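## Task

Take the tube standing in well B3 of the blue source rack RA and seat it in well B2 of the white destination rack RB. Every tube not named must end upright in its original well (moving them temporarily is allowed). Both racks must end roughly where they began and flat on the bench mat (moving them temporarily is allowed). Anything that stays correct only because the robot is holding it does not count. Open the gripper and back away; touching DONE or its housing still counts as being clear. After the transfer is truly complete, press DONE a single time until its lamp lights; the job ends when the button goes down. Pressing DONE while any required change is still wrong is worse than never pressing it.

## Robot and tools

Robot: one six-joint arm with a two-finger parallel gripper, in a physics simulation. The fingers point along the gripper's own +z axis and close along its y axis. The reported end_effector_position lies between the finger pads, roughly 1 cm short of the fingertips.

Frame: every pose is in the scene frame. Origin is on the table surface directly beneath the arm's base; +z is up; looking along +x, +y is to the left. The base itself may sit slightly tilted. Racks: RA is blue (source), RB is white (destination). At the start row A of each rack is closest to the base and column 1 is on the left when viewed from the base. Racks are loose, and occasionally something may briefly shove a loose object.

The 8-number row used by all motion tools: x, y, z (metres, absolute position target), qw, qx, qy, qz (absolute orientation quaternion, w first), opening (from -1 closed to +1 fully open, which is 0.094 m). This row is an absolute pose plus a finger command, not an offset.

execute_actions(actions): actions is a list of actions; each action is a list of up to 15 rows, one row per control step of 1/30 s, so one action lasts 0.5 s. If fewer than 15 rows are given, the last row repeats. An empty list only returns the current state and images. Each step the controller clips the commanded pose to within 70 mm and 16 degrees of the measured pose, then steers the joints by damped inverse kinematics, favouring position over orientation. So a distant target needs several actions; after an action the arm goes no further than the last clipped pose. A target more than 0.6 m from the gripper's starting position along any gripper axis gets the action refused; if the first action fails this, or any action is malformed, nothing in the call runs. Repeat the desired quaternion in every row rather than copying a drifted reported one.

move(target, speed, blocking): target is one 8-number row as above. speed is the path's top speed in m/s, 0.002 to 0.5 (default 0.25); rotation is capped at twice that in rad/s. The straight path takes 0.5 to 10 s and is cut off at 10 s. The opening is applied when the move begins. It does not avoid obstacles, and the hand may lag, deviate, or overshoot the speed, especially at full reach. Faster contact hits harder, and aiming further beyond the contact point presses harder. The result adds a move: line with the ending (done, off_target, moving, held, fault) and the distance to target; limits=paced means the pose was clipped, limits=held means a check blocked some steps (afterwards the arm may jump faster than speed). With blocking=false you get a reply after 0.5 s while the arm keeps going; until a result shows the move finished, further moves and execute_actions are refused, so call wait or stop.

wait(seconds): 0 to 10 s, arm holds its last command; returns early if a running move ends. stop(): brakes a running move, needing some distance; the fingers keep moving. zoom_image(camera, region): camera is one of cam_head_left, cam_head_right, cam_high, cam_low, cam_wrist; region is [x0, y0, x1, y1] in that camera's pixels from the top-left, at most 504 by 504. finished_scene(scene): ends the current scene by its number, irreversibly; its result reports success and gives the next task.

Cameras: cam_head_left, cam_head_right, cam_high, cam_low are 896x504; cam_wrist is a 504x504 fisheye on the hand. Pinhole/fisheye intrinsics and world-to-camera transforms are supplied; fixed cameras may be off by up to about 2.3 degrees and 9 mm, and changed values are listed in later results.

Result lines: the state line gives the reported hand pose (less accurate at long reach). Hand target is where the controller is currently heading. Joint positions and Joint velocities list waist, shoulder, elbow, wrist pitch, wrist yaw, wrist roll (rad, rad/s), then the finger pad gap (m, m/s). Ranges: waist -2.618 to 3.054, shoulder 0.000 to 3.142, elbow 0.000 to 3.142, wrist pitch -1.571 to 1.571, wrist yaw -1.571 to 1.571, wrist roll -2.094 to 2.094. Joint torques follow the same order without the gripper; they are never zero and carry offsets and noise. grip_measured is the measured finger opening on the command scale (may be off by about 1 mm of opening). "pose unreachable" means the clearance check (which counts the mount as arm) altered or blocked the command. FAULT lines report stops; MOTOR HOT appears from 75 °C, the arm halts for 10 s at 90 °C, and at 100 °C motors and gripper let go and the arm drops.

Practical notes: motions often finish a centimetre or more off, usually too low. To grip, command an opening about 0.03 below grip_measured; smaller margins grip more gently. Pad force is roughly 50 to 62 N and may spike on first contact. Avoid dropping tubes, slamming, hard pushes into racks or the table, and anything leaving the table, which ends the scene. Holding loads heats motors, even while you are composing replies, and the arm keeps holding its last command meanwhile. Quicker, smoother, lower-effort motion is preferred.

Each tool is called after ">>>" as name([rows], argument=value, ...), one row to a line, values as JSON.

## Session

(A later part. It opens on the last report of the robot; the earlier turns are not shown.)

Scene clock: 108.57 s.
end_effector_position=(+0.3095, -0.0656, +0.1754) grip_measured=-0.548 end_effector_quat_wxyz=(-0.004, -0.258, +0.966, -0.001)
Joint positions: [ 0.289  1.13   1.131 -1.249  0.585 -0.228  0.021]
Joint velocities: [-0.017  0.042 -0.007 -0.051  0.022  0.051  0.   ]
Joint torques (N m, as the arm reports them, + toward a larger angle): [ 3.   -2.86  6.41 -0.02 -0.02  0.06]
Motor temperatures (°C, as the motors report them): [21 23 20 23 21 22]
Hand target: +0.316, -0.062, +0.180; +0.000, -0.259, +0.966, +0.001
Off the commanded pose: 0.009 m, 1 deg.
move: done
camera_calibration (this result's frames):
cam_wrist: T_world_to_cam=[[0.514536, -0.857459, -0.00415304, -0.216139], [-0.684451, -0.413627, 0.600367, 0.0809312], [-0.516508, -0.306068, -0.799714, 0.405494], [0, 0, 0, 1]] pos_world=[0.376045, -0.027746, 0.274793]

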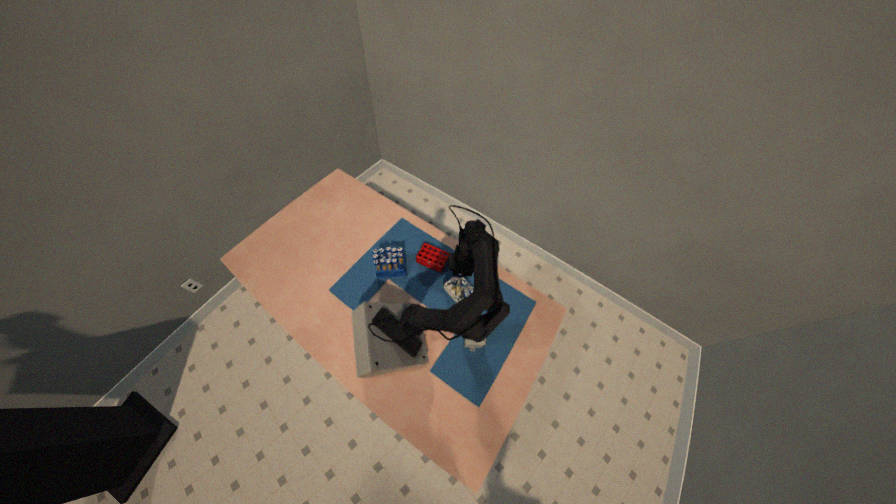

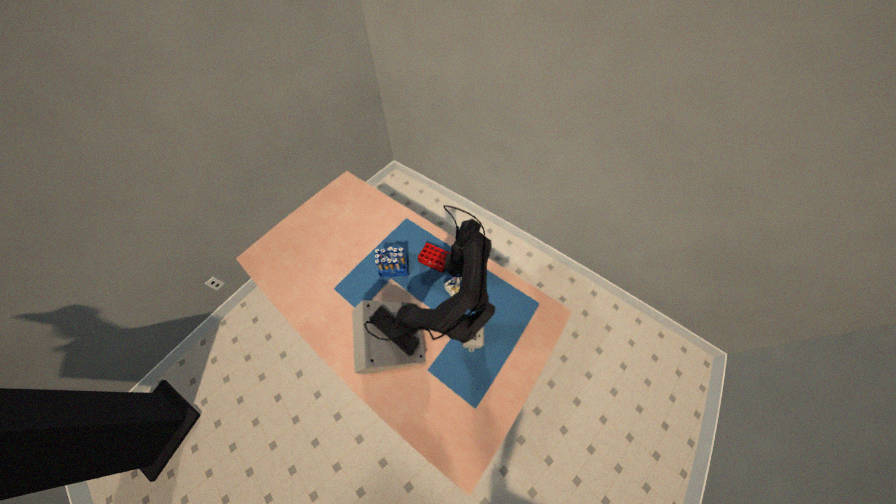

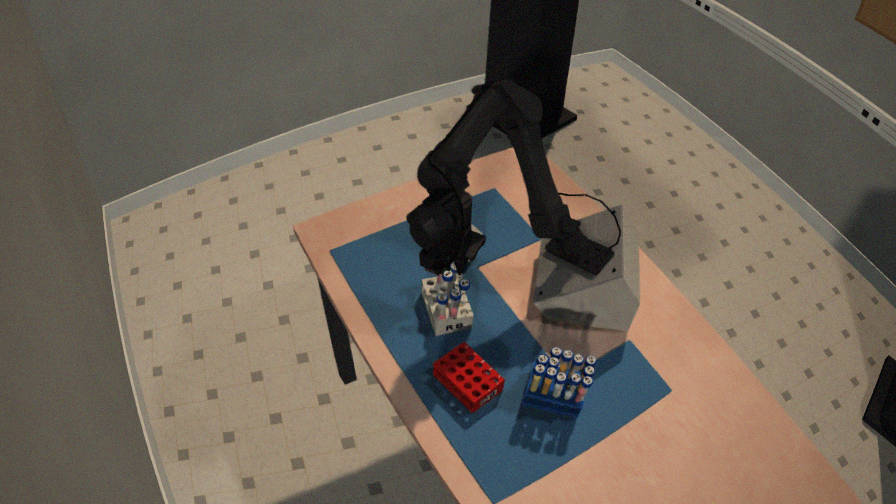

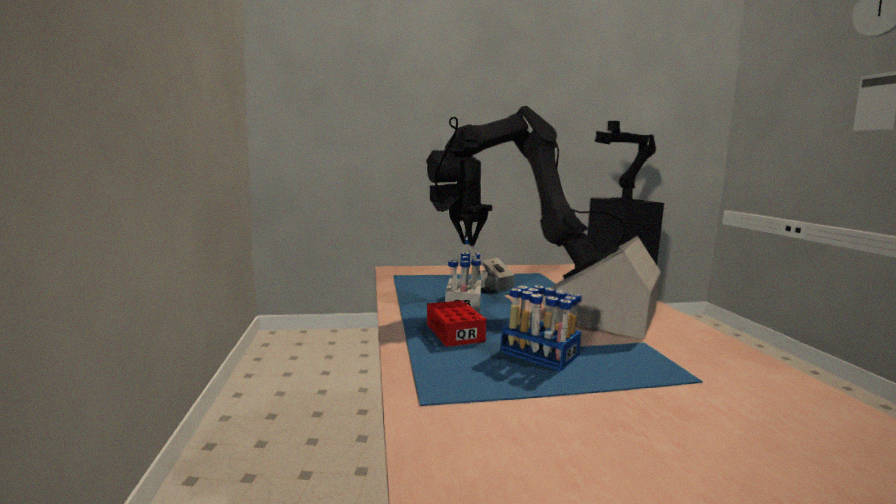

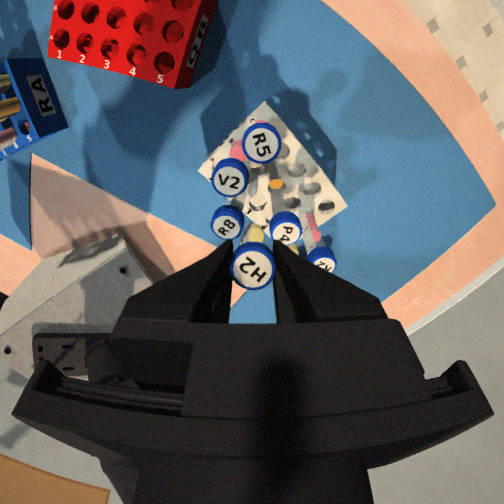

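>>> move(target=[0.318,-0.061,0.19,-0.184,0.254,-0.948,-0.049,-0.59], speed=0.04)

>>> zoom_image(camera="cam_wrist", region=[150,140,370,360])

>>> zoom_image(camera="cam_low", region=[400,180,540,320])

>>> zoom_image(camera="cam_high", region=[380,200,520,340])

Scene clock: 127.37 s.
end_effector_position=(+0.3137, -0.0615, +0.1849) grip_measured=-0.548 end_effector_quat_wxyz=(+0.159, -0.260, +0.951, +0.045)
Joint positions: [ 0.205  0.81   0.904 -0.939  0.415 -0.5    0.021]
Joint velocities: [-0.007  0.012 -0.007 -0.022  0.007 -0.022 -0.001]
Joint torques (N m, as the arm reports them, + toward a larger angle): [-0.01 -5.58  4.74  0.71 -0.32 -0.11]
Motor temperatures (°C, as the motors report them): [21 23 21 23 21 22]
Hand target: +0.318, -0.063, +0.192; +0.182, -0.253, +0.949, +0.048
Off the commanded pose: 0.007 m, 3 deg.
move: off_target
camera_calibration (this result's frames):
cam_wrist: T_world_to_cam=[[0.52516, -0.851003, 0.00013673, -0.218454], [-0.812392, -0.501285, 0.29788, 0.170425], [-0.253429, -0.156546, -0.954603, 0.371826], [0, 0, 0, 1]] pos_world=[0.347407, -0.0422657, 0.30421]

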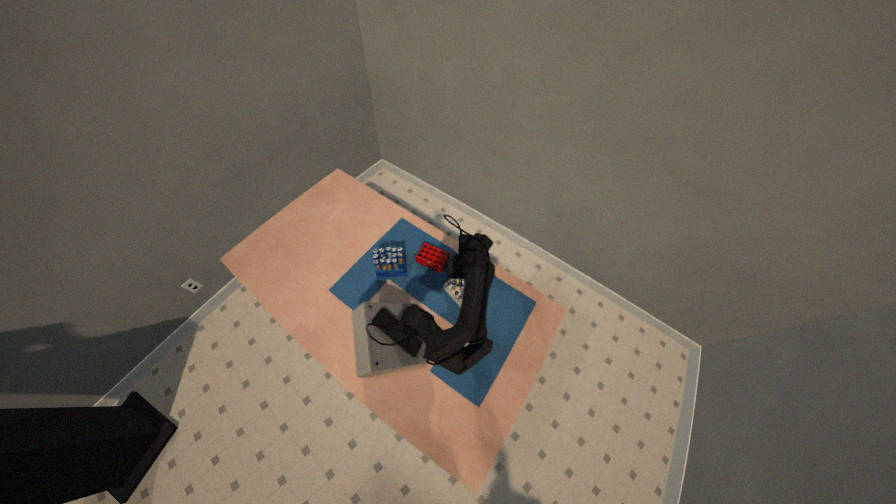

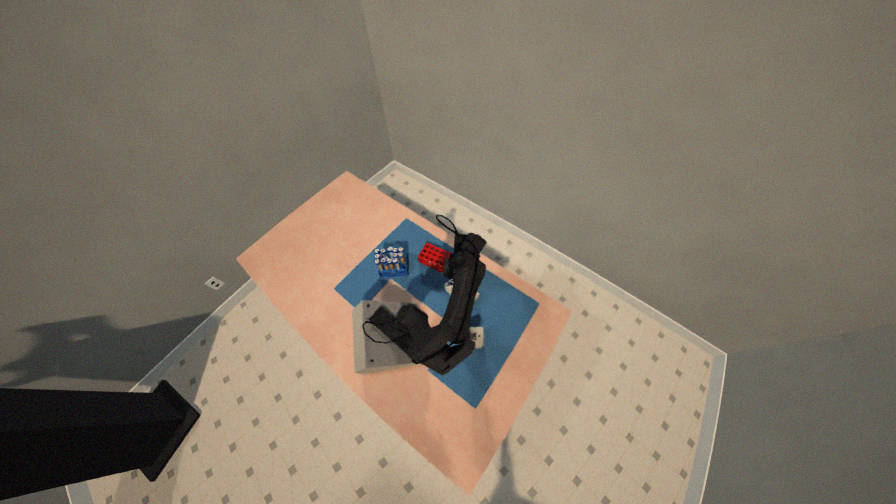

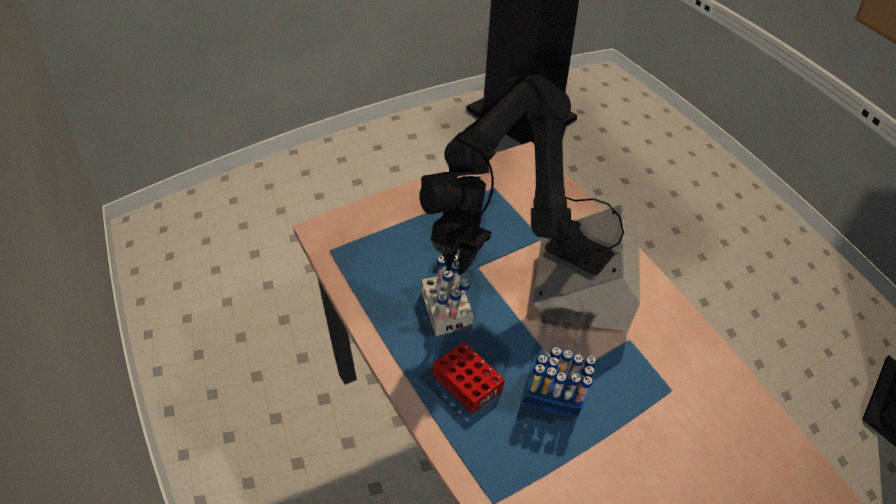

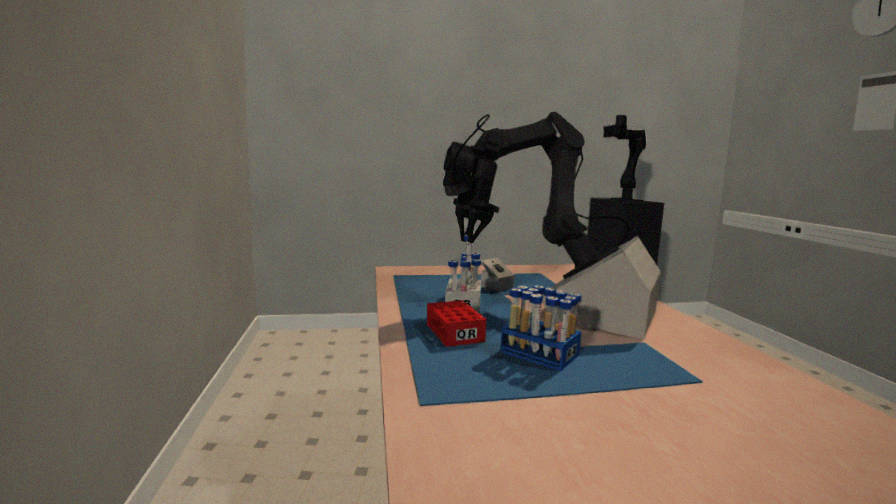

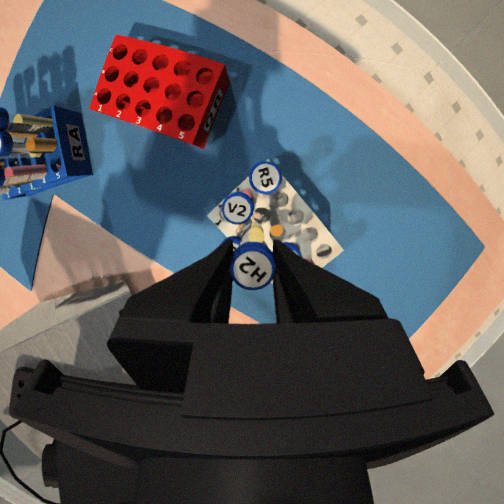

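Region (150, 140, 370, 360) of cam_wrist's 504x504 image, scaled by 2.291, with more detail than that image has.

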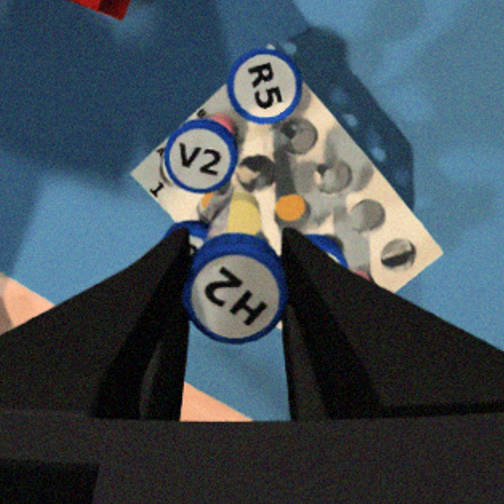

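Region (400, 180, 540, 320) of cam_low's 896x504 image, scaled by 3.600, with more detail than that image has.

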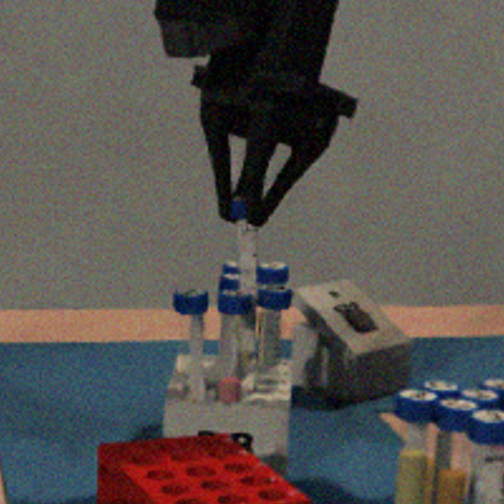

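Region (380, 200, 520, 340) of cam_high's 896x504 image, scaled by 3.600, with more detail than that image has.

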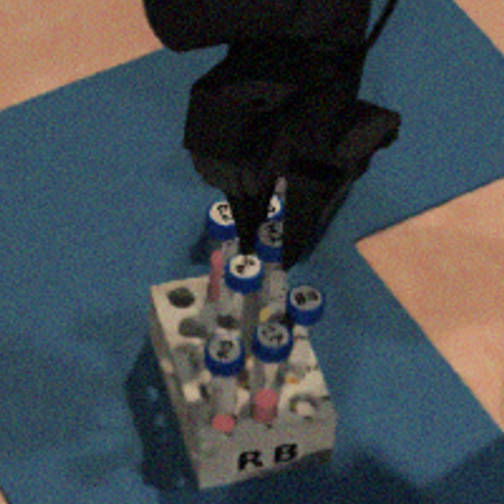

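>>> move(target=[0.328,-0.061,0.178,-0.184,0.254,-0.948,-0.049,-0.59], speed=0.02)

>>> zoom_image(camera="cam_wrist", region=[180,160,330,310])

Scene clock: 133.60 s.
end_effector_position=(+0.3225, -0.0638, +0.1786) grip_measured=-0.548 end_effector_quat_wxyz=(+0.175, -0.254, +0.950, +0.045)
Joint positions: [ 0.145  0.81   0.88  -0.863  0.367 -0.55   0.021]
Joint velocities: [-0.022 -0.017 -0.007  0.007 -0.007  0.022  0.002]
Joint torques (N m, as the arm reports them, + toward a larger angle): [-0.12 -2.25  4.63  0.79 -0.3  -0.11]
Motor temperatures (°C, as the motors report them): [21 23 21 23 21 22]
Hand target: +0.328, -0.062, +0.178; +0.184, -0.254, +0.948, +0.048
Off the commanded pose: 0.006 m, 1 deg.
move: done
camera_calibration (this result's frames):
cam_wrist: T_world_to_cam=[[0.514188, -0.857653, 0.00647559, -0.223092], [-0.826883, -0.493707, 0.269292, 0.188513], [-0.227762, -0.143821, -0.963037, 0.361711], [0, 0, 0, 1]] pos_world=[0.352973, -0.0462433, 0.299021]

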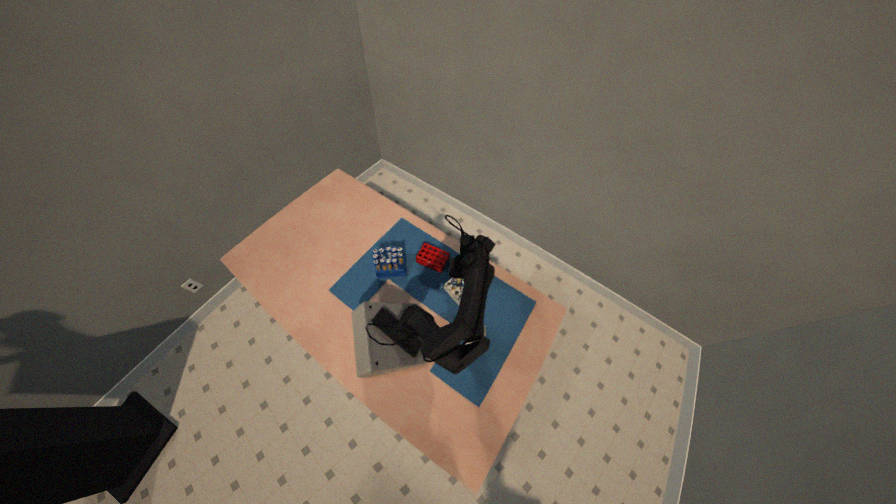

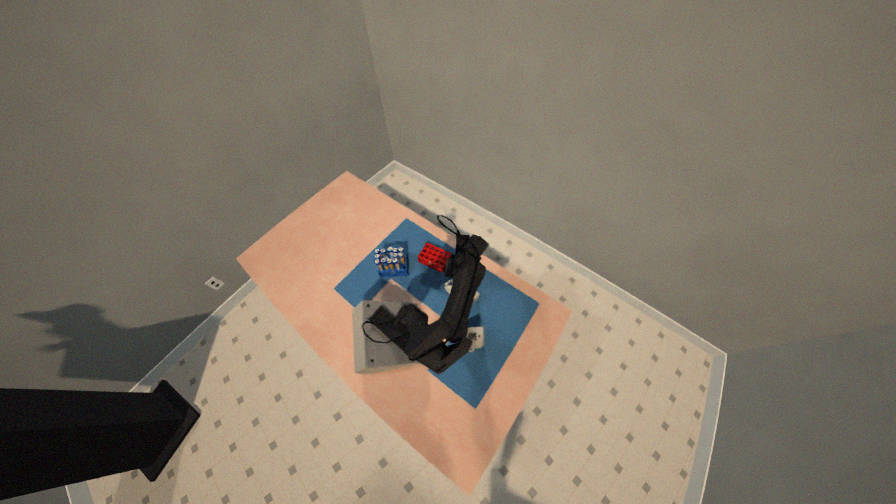

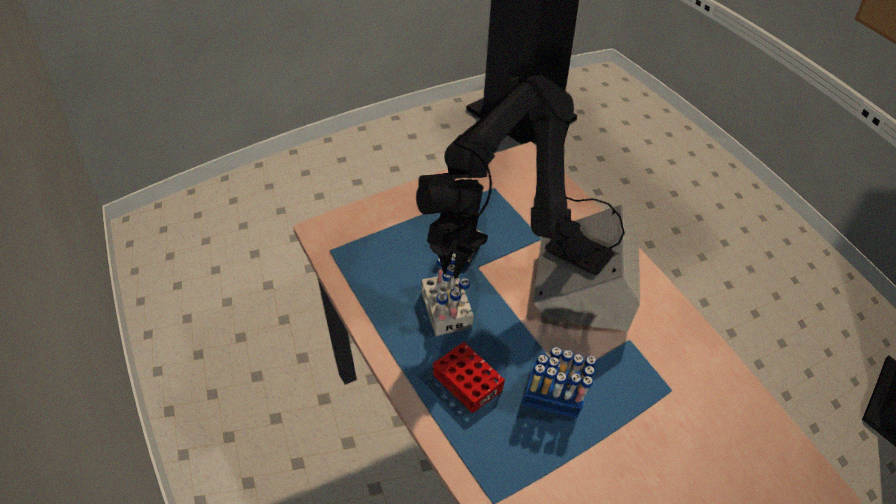

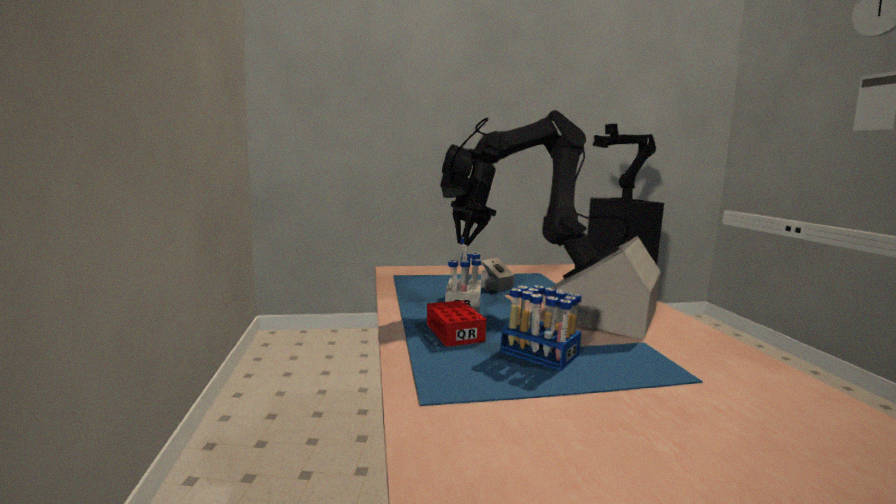

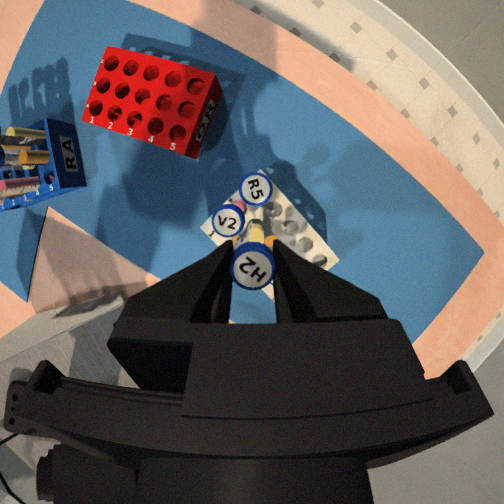

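Region (180, 160, 330, 310) of cam_wrist's 504x504 image, scaled by 3.360, with more detail than that image has.

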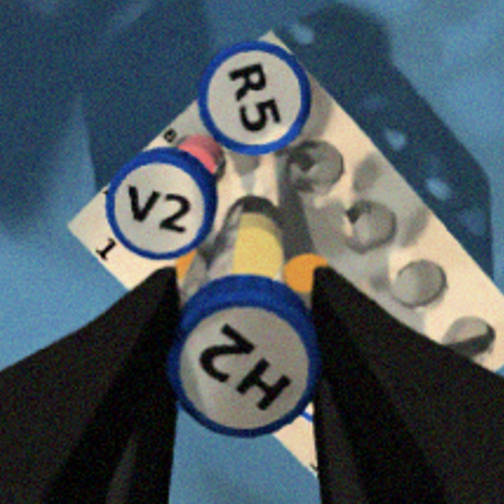

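>>> move(target=[0.327,-0.0595,0.155,-0.184,0.254,-0.948,-0.049,-0.59], speed=0.012)

>>> zoom_image(camera="cam_wrist", region=[180,160,330,310])

Scene clock: 141.37 s.
end_effector_position=(+0.3219, -0.0627, +0.1573) grip_measured=-0.548 end_effector_quat_wxyz=(+0.178, -0.252, +0.950, +0.044)
Joint positions: [ 0.072  0.81   0.799 -0.757  0.315 -0.604  0.021]
Joint velocities: [ 0.002  0.007  0.012  0.022  0.051  0.037 -0.   ]
Joint torques (N m, as the arm reports them, + toward a larger angle): [ 0.03 -1.81  4.71  0.77 -0.34 -0.11]
Motor temperatures (°C, as the motors report them): [21 22 21 23 21 22]
Hand target: +0.327, -0.060, +0.155; +0.184, -0.255, +0.948, +0.048
Off the commanded pose: 0.006 m, 1 deg.
move: done
camera_calibration (this result's frames):
cam_wrist: T_world_to_cam=[[0.511162, -0.859436, 0.00916161, -0.221271], [-0.830287, -0.491015, 0.263682, 0.19646], [-0.222119, -0.142391, -0.964566, 0.339732], [0, 0, 0, 1]] pos_world=[0.351684, -0.0453281, 0.277918]

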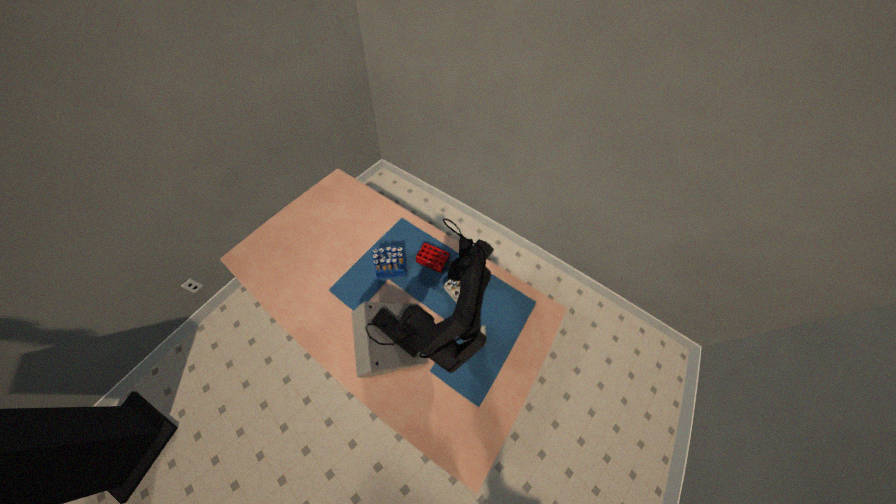

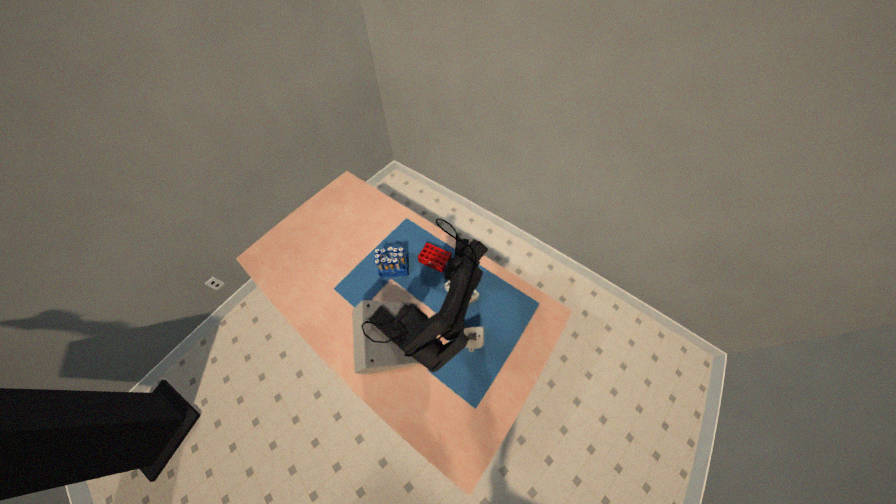

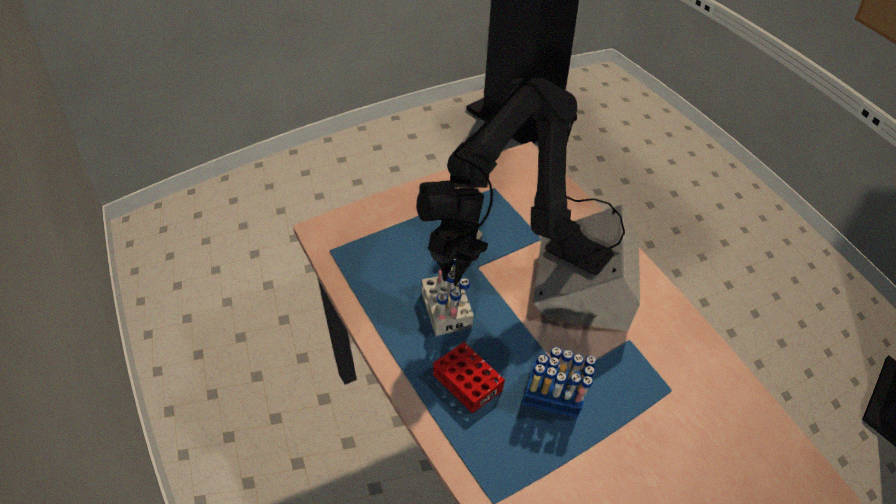

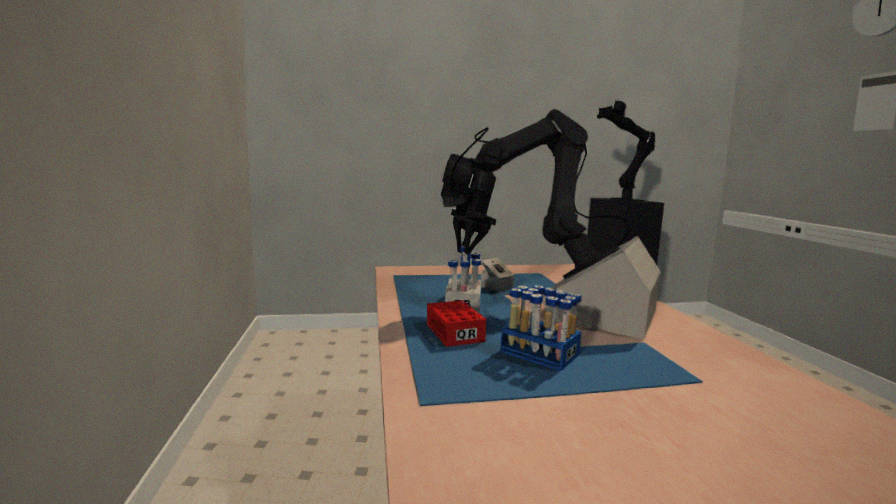

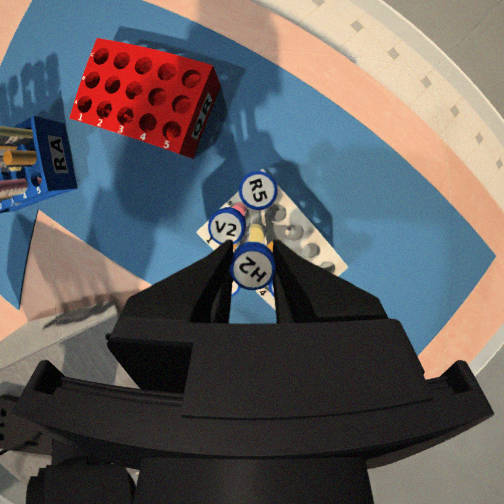

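Region (180, 160, 330, 310) of cam_wrist's 504x504 image, scaled by 3.360, with more detail than that image has.

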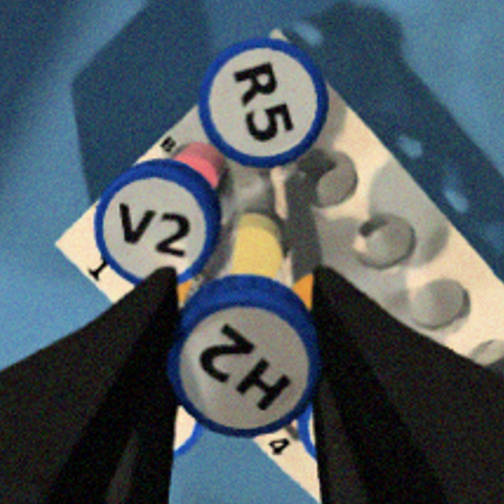

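In. Continue, release, lift.

>>> move(target=[0.326,-0.060,0.132,-0.184,0.254,-0.948,-0.049,-0.59], speed=0.012)

>>> move(target=[0.326,-0.060,0.134,-0.184,0.254,-0.948,-0.049,-0.47], speed=0.012)

>>> move(target=[0.30,-0.12,0.2,0,0.259,-0.966,0,-0.47], speed=0.06)

>>> zoom_image(camera="cam_low", region=[400,180,540,320])

Scene clock: 149.37 s.
end_effector_position=(+0.3233, -0.0645, +0.1385) grip_measured=-0.548 end_effector_quat_wxyz=(+0.181, -0.251, +0.950, +0.044)
Joint positions: [-0.003  0.826  0.741 -0.662  0.26  -0.658  0.021]
Joint velocities: [-0.002 -0.017  0.002 -0.022 -0.037 -0.007 -0.001]
Joint torques (N m, as the arm reports them, + toward a larger angle): [-0.06 -1.77  3.83  0.88 -0.31 -0.08]
Motor temperatures (°C, as the motors report them): [21 22 21 23 21 22]
Hand target: +0.326, -0.061, +0.132; +0.183, -0.255, +0.948, +0.048
Off the commanded pose: 0.008 m, 1 deg.
move: done
camera_calibration (this result's frames):
cam_wrist: T_world_to_cam=[[0.508344, -0.861078, 0.0114264, -0.222831], [-0.833434, -0.488597, 0.258188, 0.203672], [-0.216737, -0.140771, -0.966027, 0.320265], [0, 0, 0, 1]] pos_world=[0.352435, -0.047277, 0.259345]

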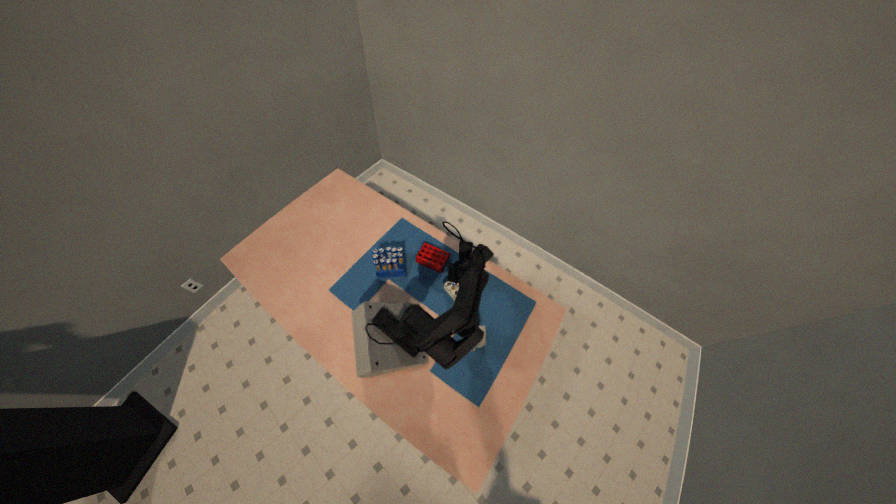

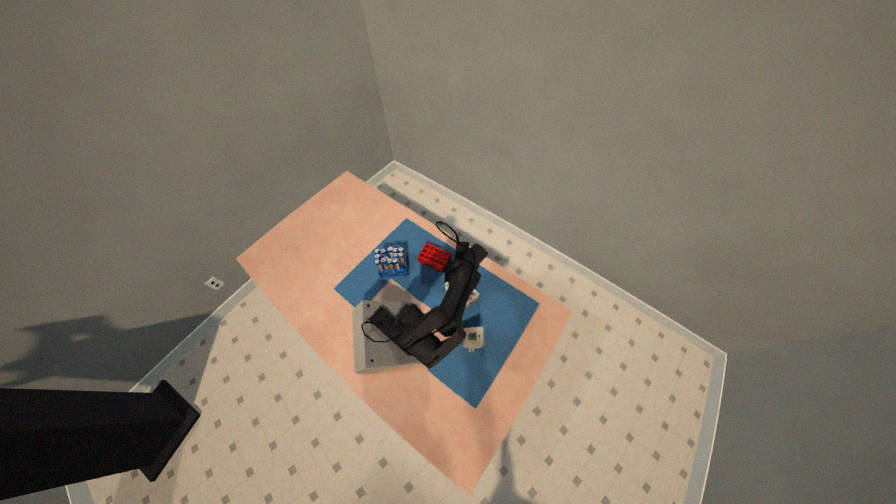

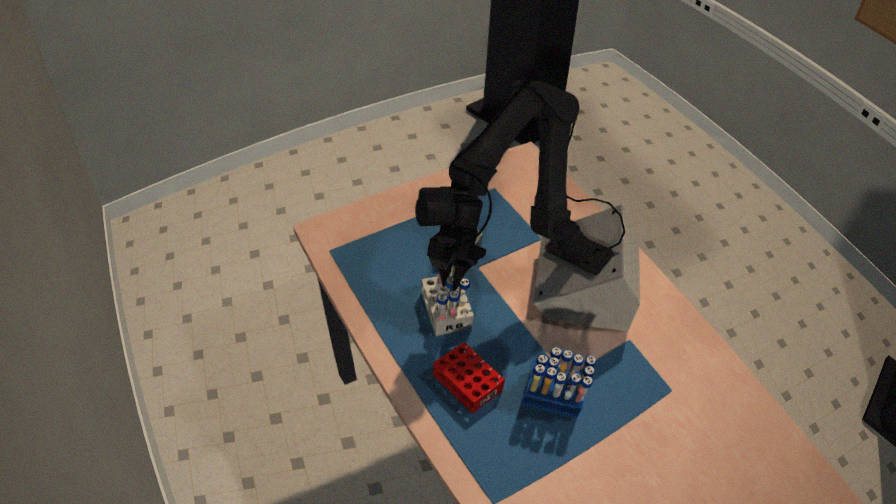

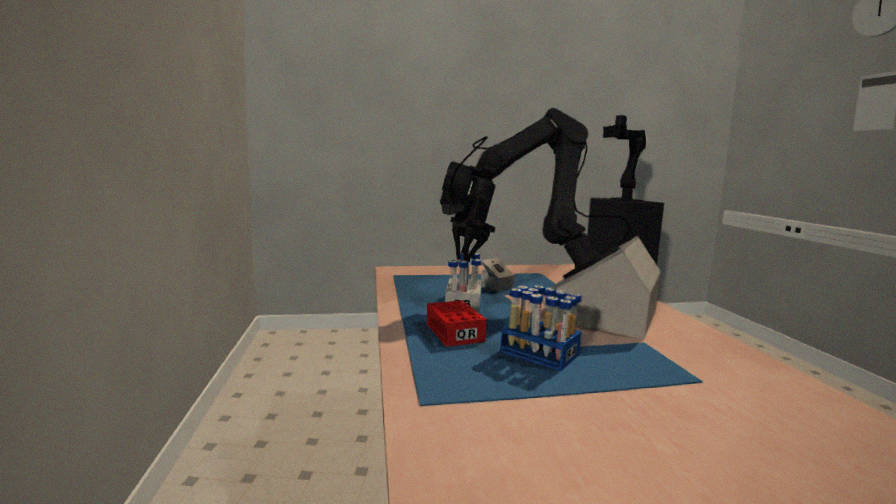

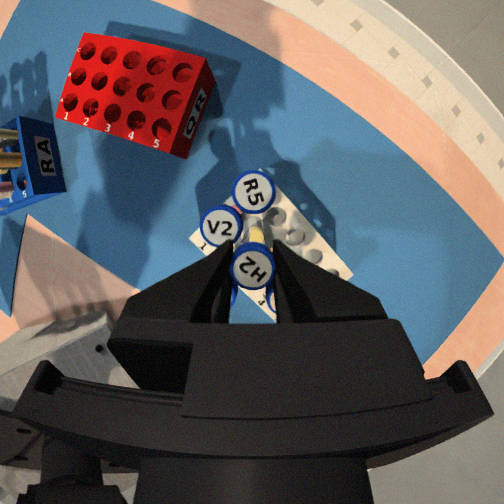

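Scene clock: 150.20 s.
end_effector_position=(+0.3248, -0.0647, +0.1390) grip_measured=-0.472 end_effector_quat_wxyz=(+0.184, -0.250, +0.950, +0.043)
Joint positions: [-0.003  0.826  0.741 -0.655  0.259 -0.658  0.025]
Joint velocities: [ 0.007 -0.002 -0.032  0.066 -0.022 -0.081 -0.001]
Joint torques (N m, as the arm reports them, + toward a larger angle): [ 0.41 -2.06  4.06  0.8  -0.32 -0.08]
Motor temperatures (°C, as the motors report them): [21 22 21 23 21 22]
Hand target: +0.326, -0.060, +0.134; +0.184, -0.254, +0.948, +0.049
Off the commanded pose: 0.007 m, 1 deg.
move: done
camera_calibration (this result's frames):
cam_wrist: T_world_to_cam=[[0.505857, -0.862501, 0.0141952, -0.223433], [-0.836296, -0.48632, 0.253184, 0.206462], [-0.211468, -0.139946, -0.967314, 0.319544], [0, 0, 0, 1]] pos_world=[0.353262, -0.0475858, 0.259998]

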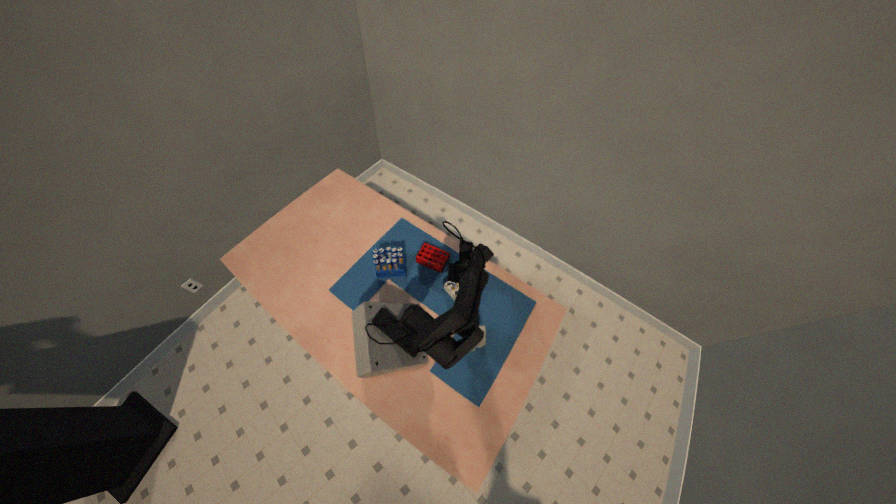

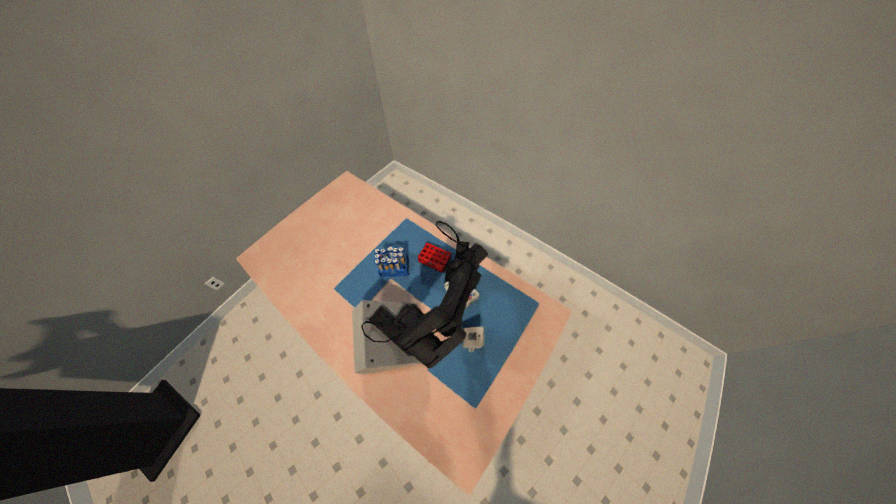

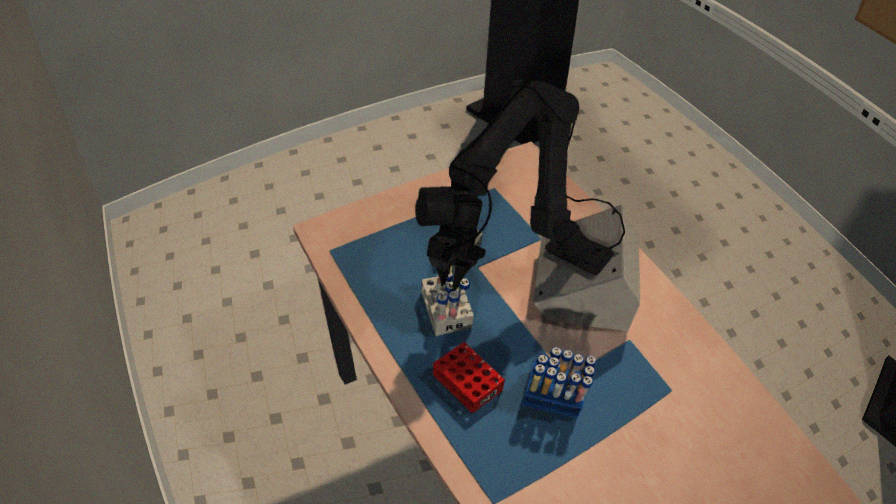

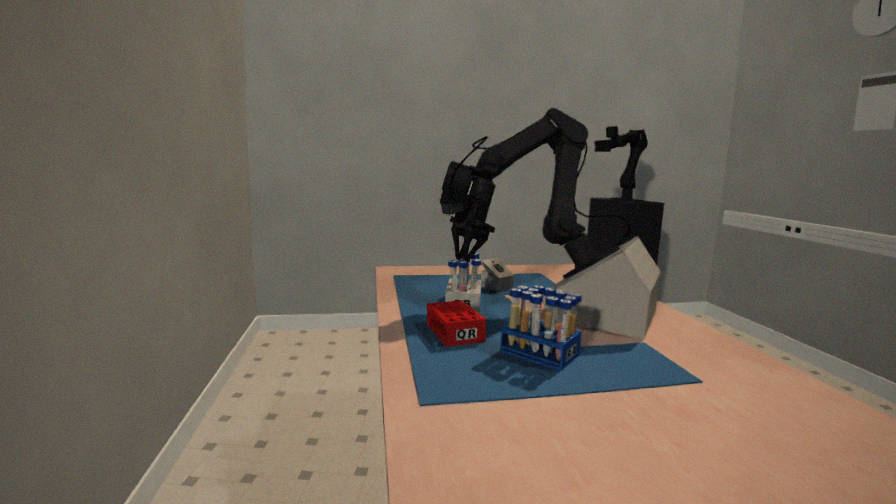

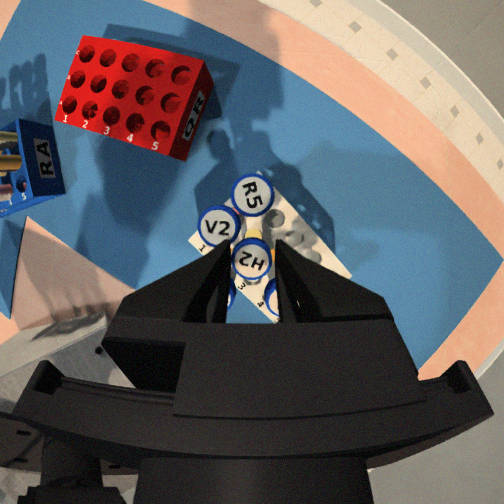

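Scene clock: 153.80 s.
end_effector_position=(+0.2923, -0.1188, +0.1930) grip_measured=-0.471 end_effector_quat_wxyz=(-0.007, -0.262, +0.965, -0.002)
Joint positions: [ 0.077  0.991  1.172 -1.314  0.508 -0.464  0.025]
Joint velocities: [ 0.007 -0.012  0.002 -0.037 -0.022 -0.051  0.001]
Joint torques (N m, as the arm reports them, + toward a larger angle): [ 1.99 -3.58  6.55 -0.04 -0.02  0.14]
Motor temperatures (°C, as the motors report them): [21 22 21 23 21 22]
Hand target: +0.299, -0.118, +0.199; +0.002, -0.260, +0.966, -0.000
Off the commanded pose: 0.010 m, 1 deg.
move: done
camera_calibration (this result's frames):
cam_wrist: T_world_to_cam=[[0.521417, -0.853293, -0.00402266, -0.254398], [-0.678399, -0.417396, 0.604612, 0.033552], [-0.51759, -0.312526, -0.79651, 0.393386], [0, 0, 0, 1]] pos_world=[0.359022, -0.0801283, 0.292027]

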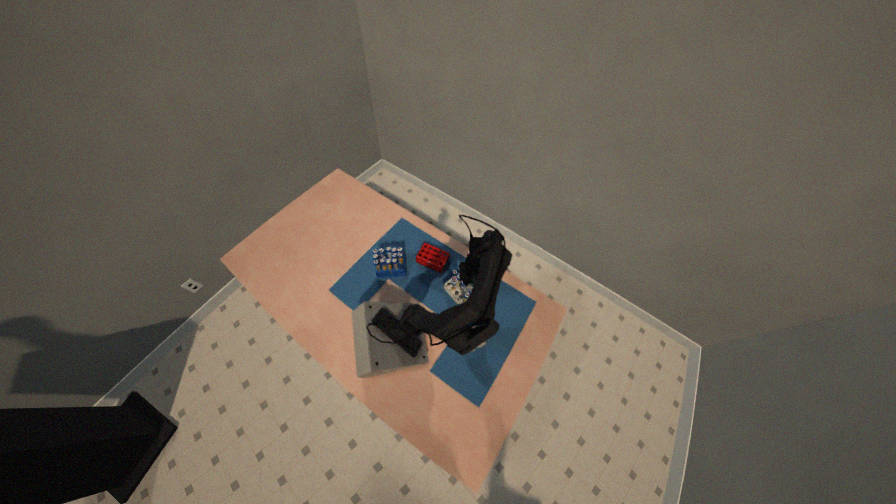

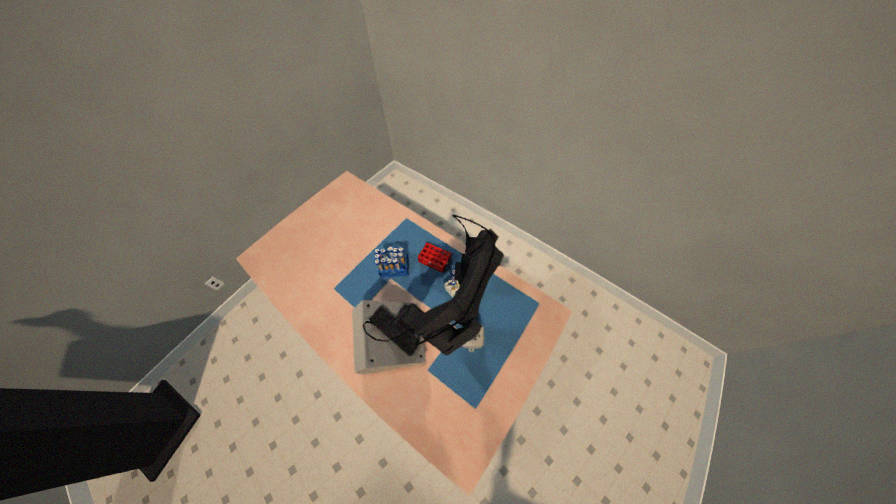

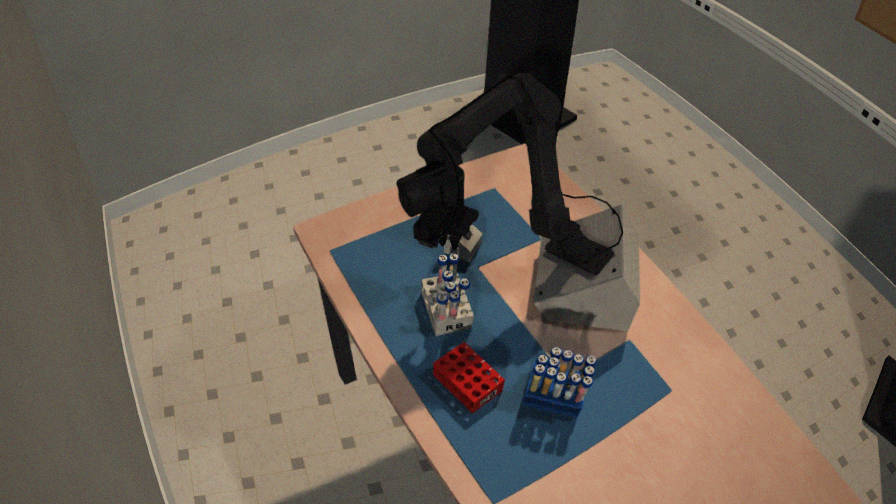

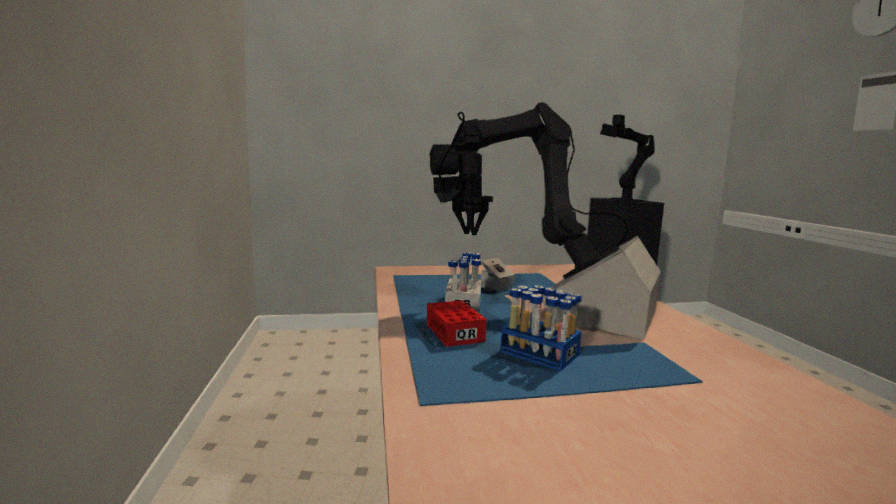

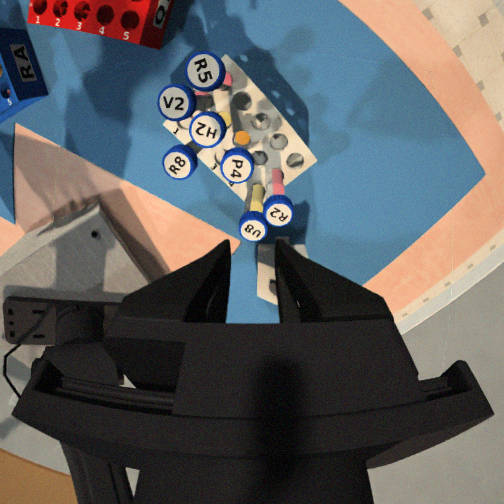

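Region (400, 180, 540, 320) of cam_low's 896x504 image, scaled by 3.600, with more detail than that image has.

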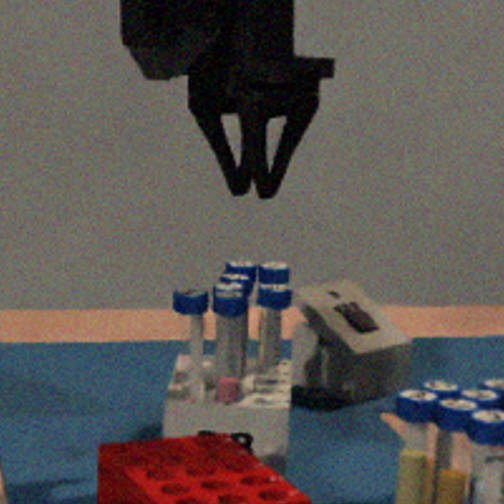

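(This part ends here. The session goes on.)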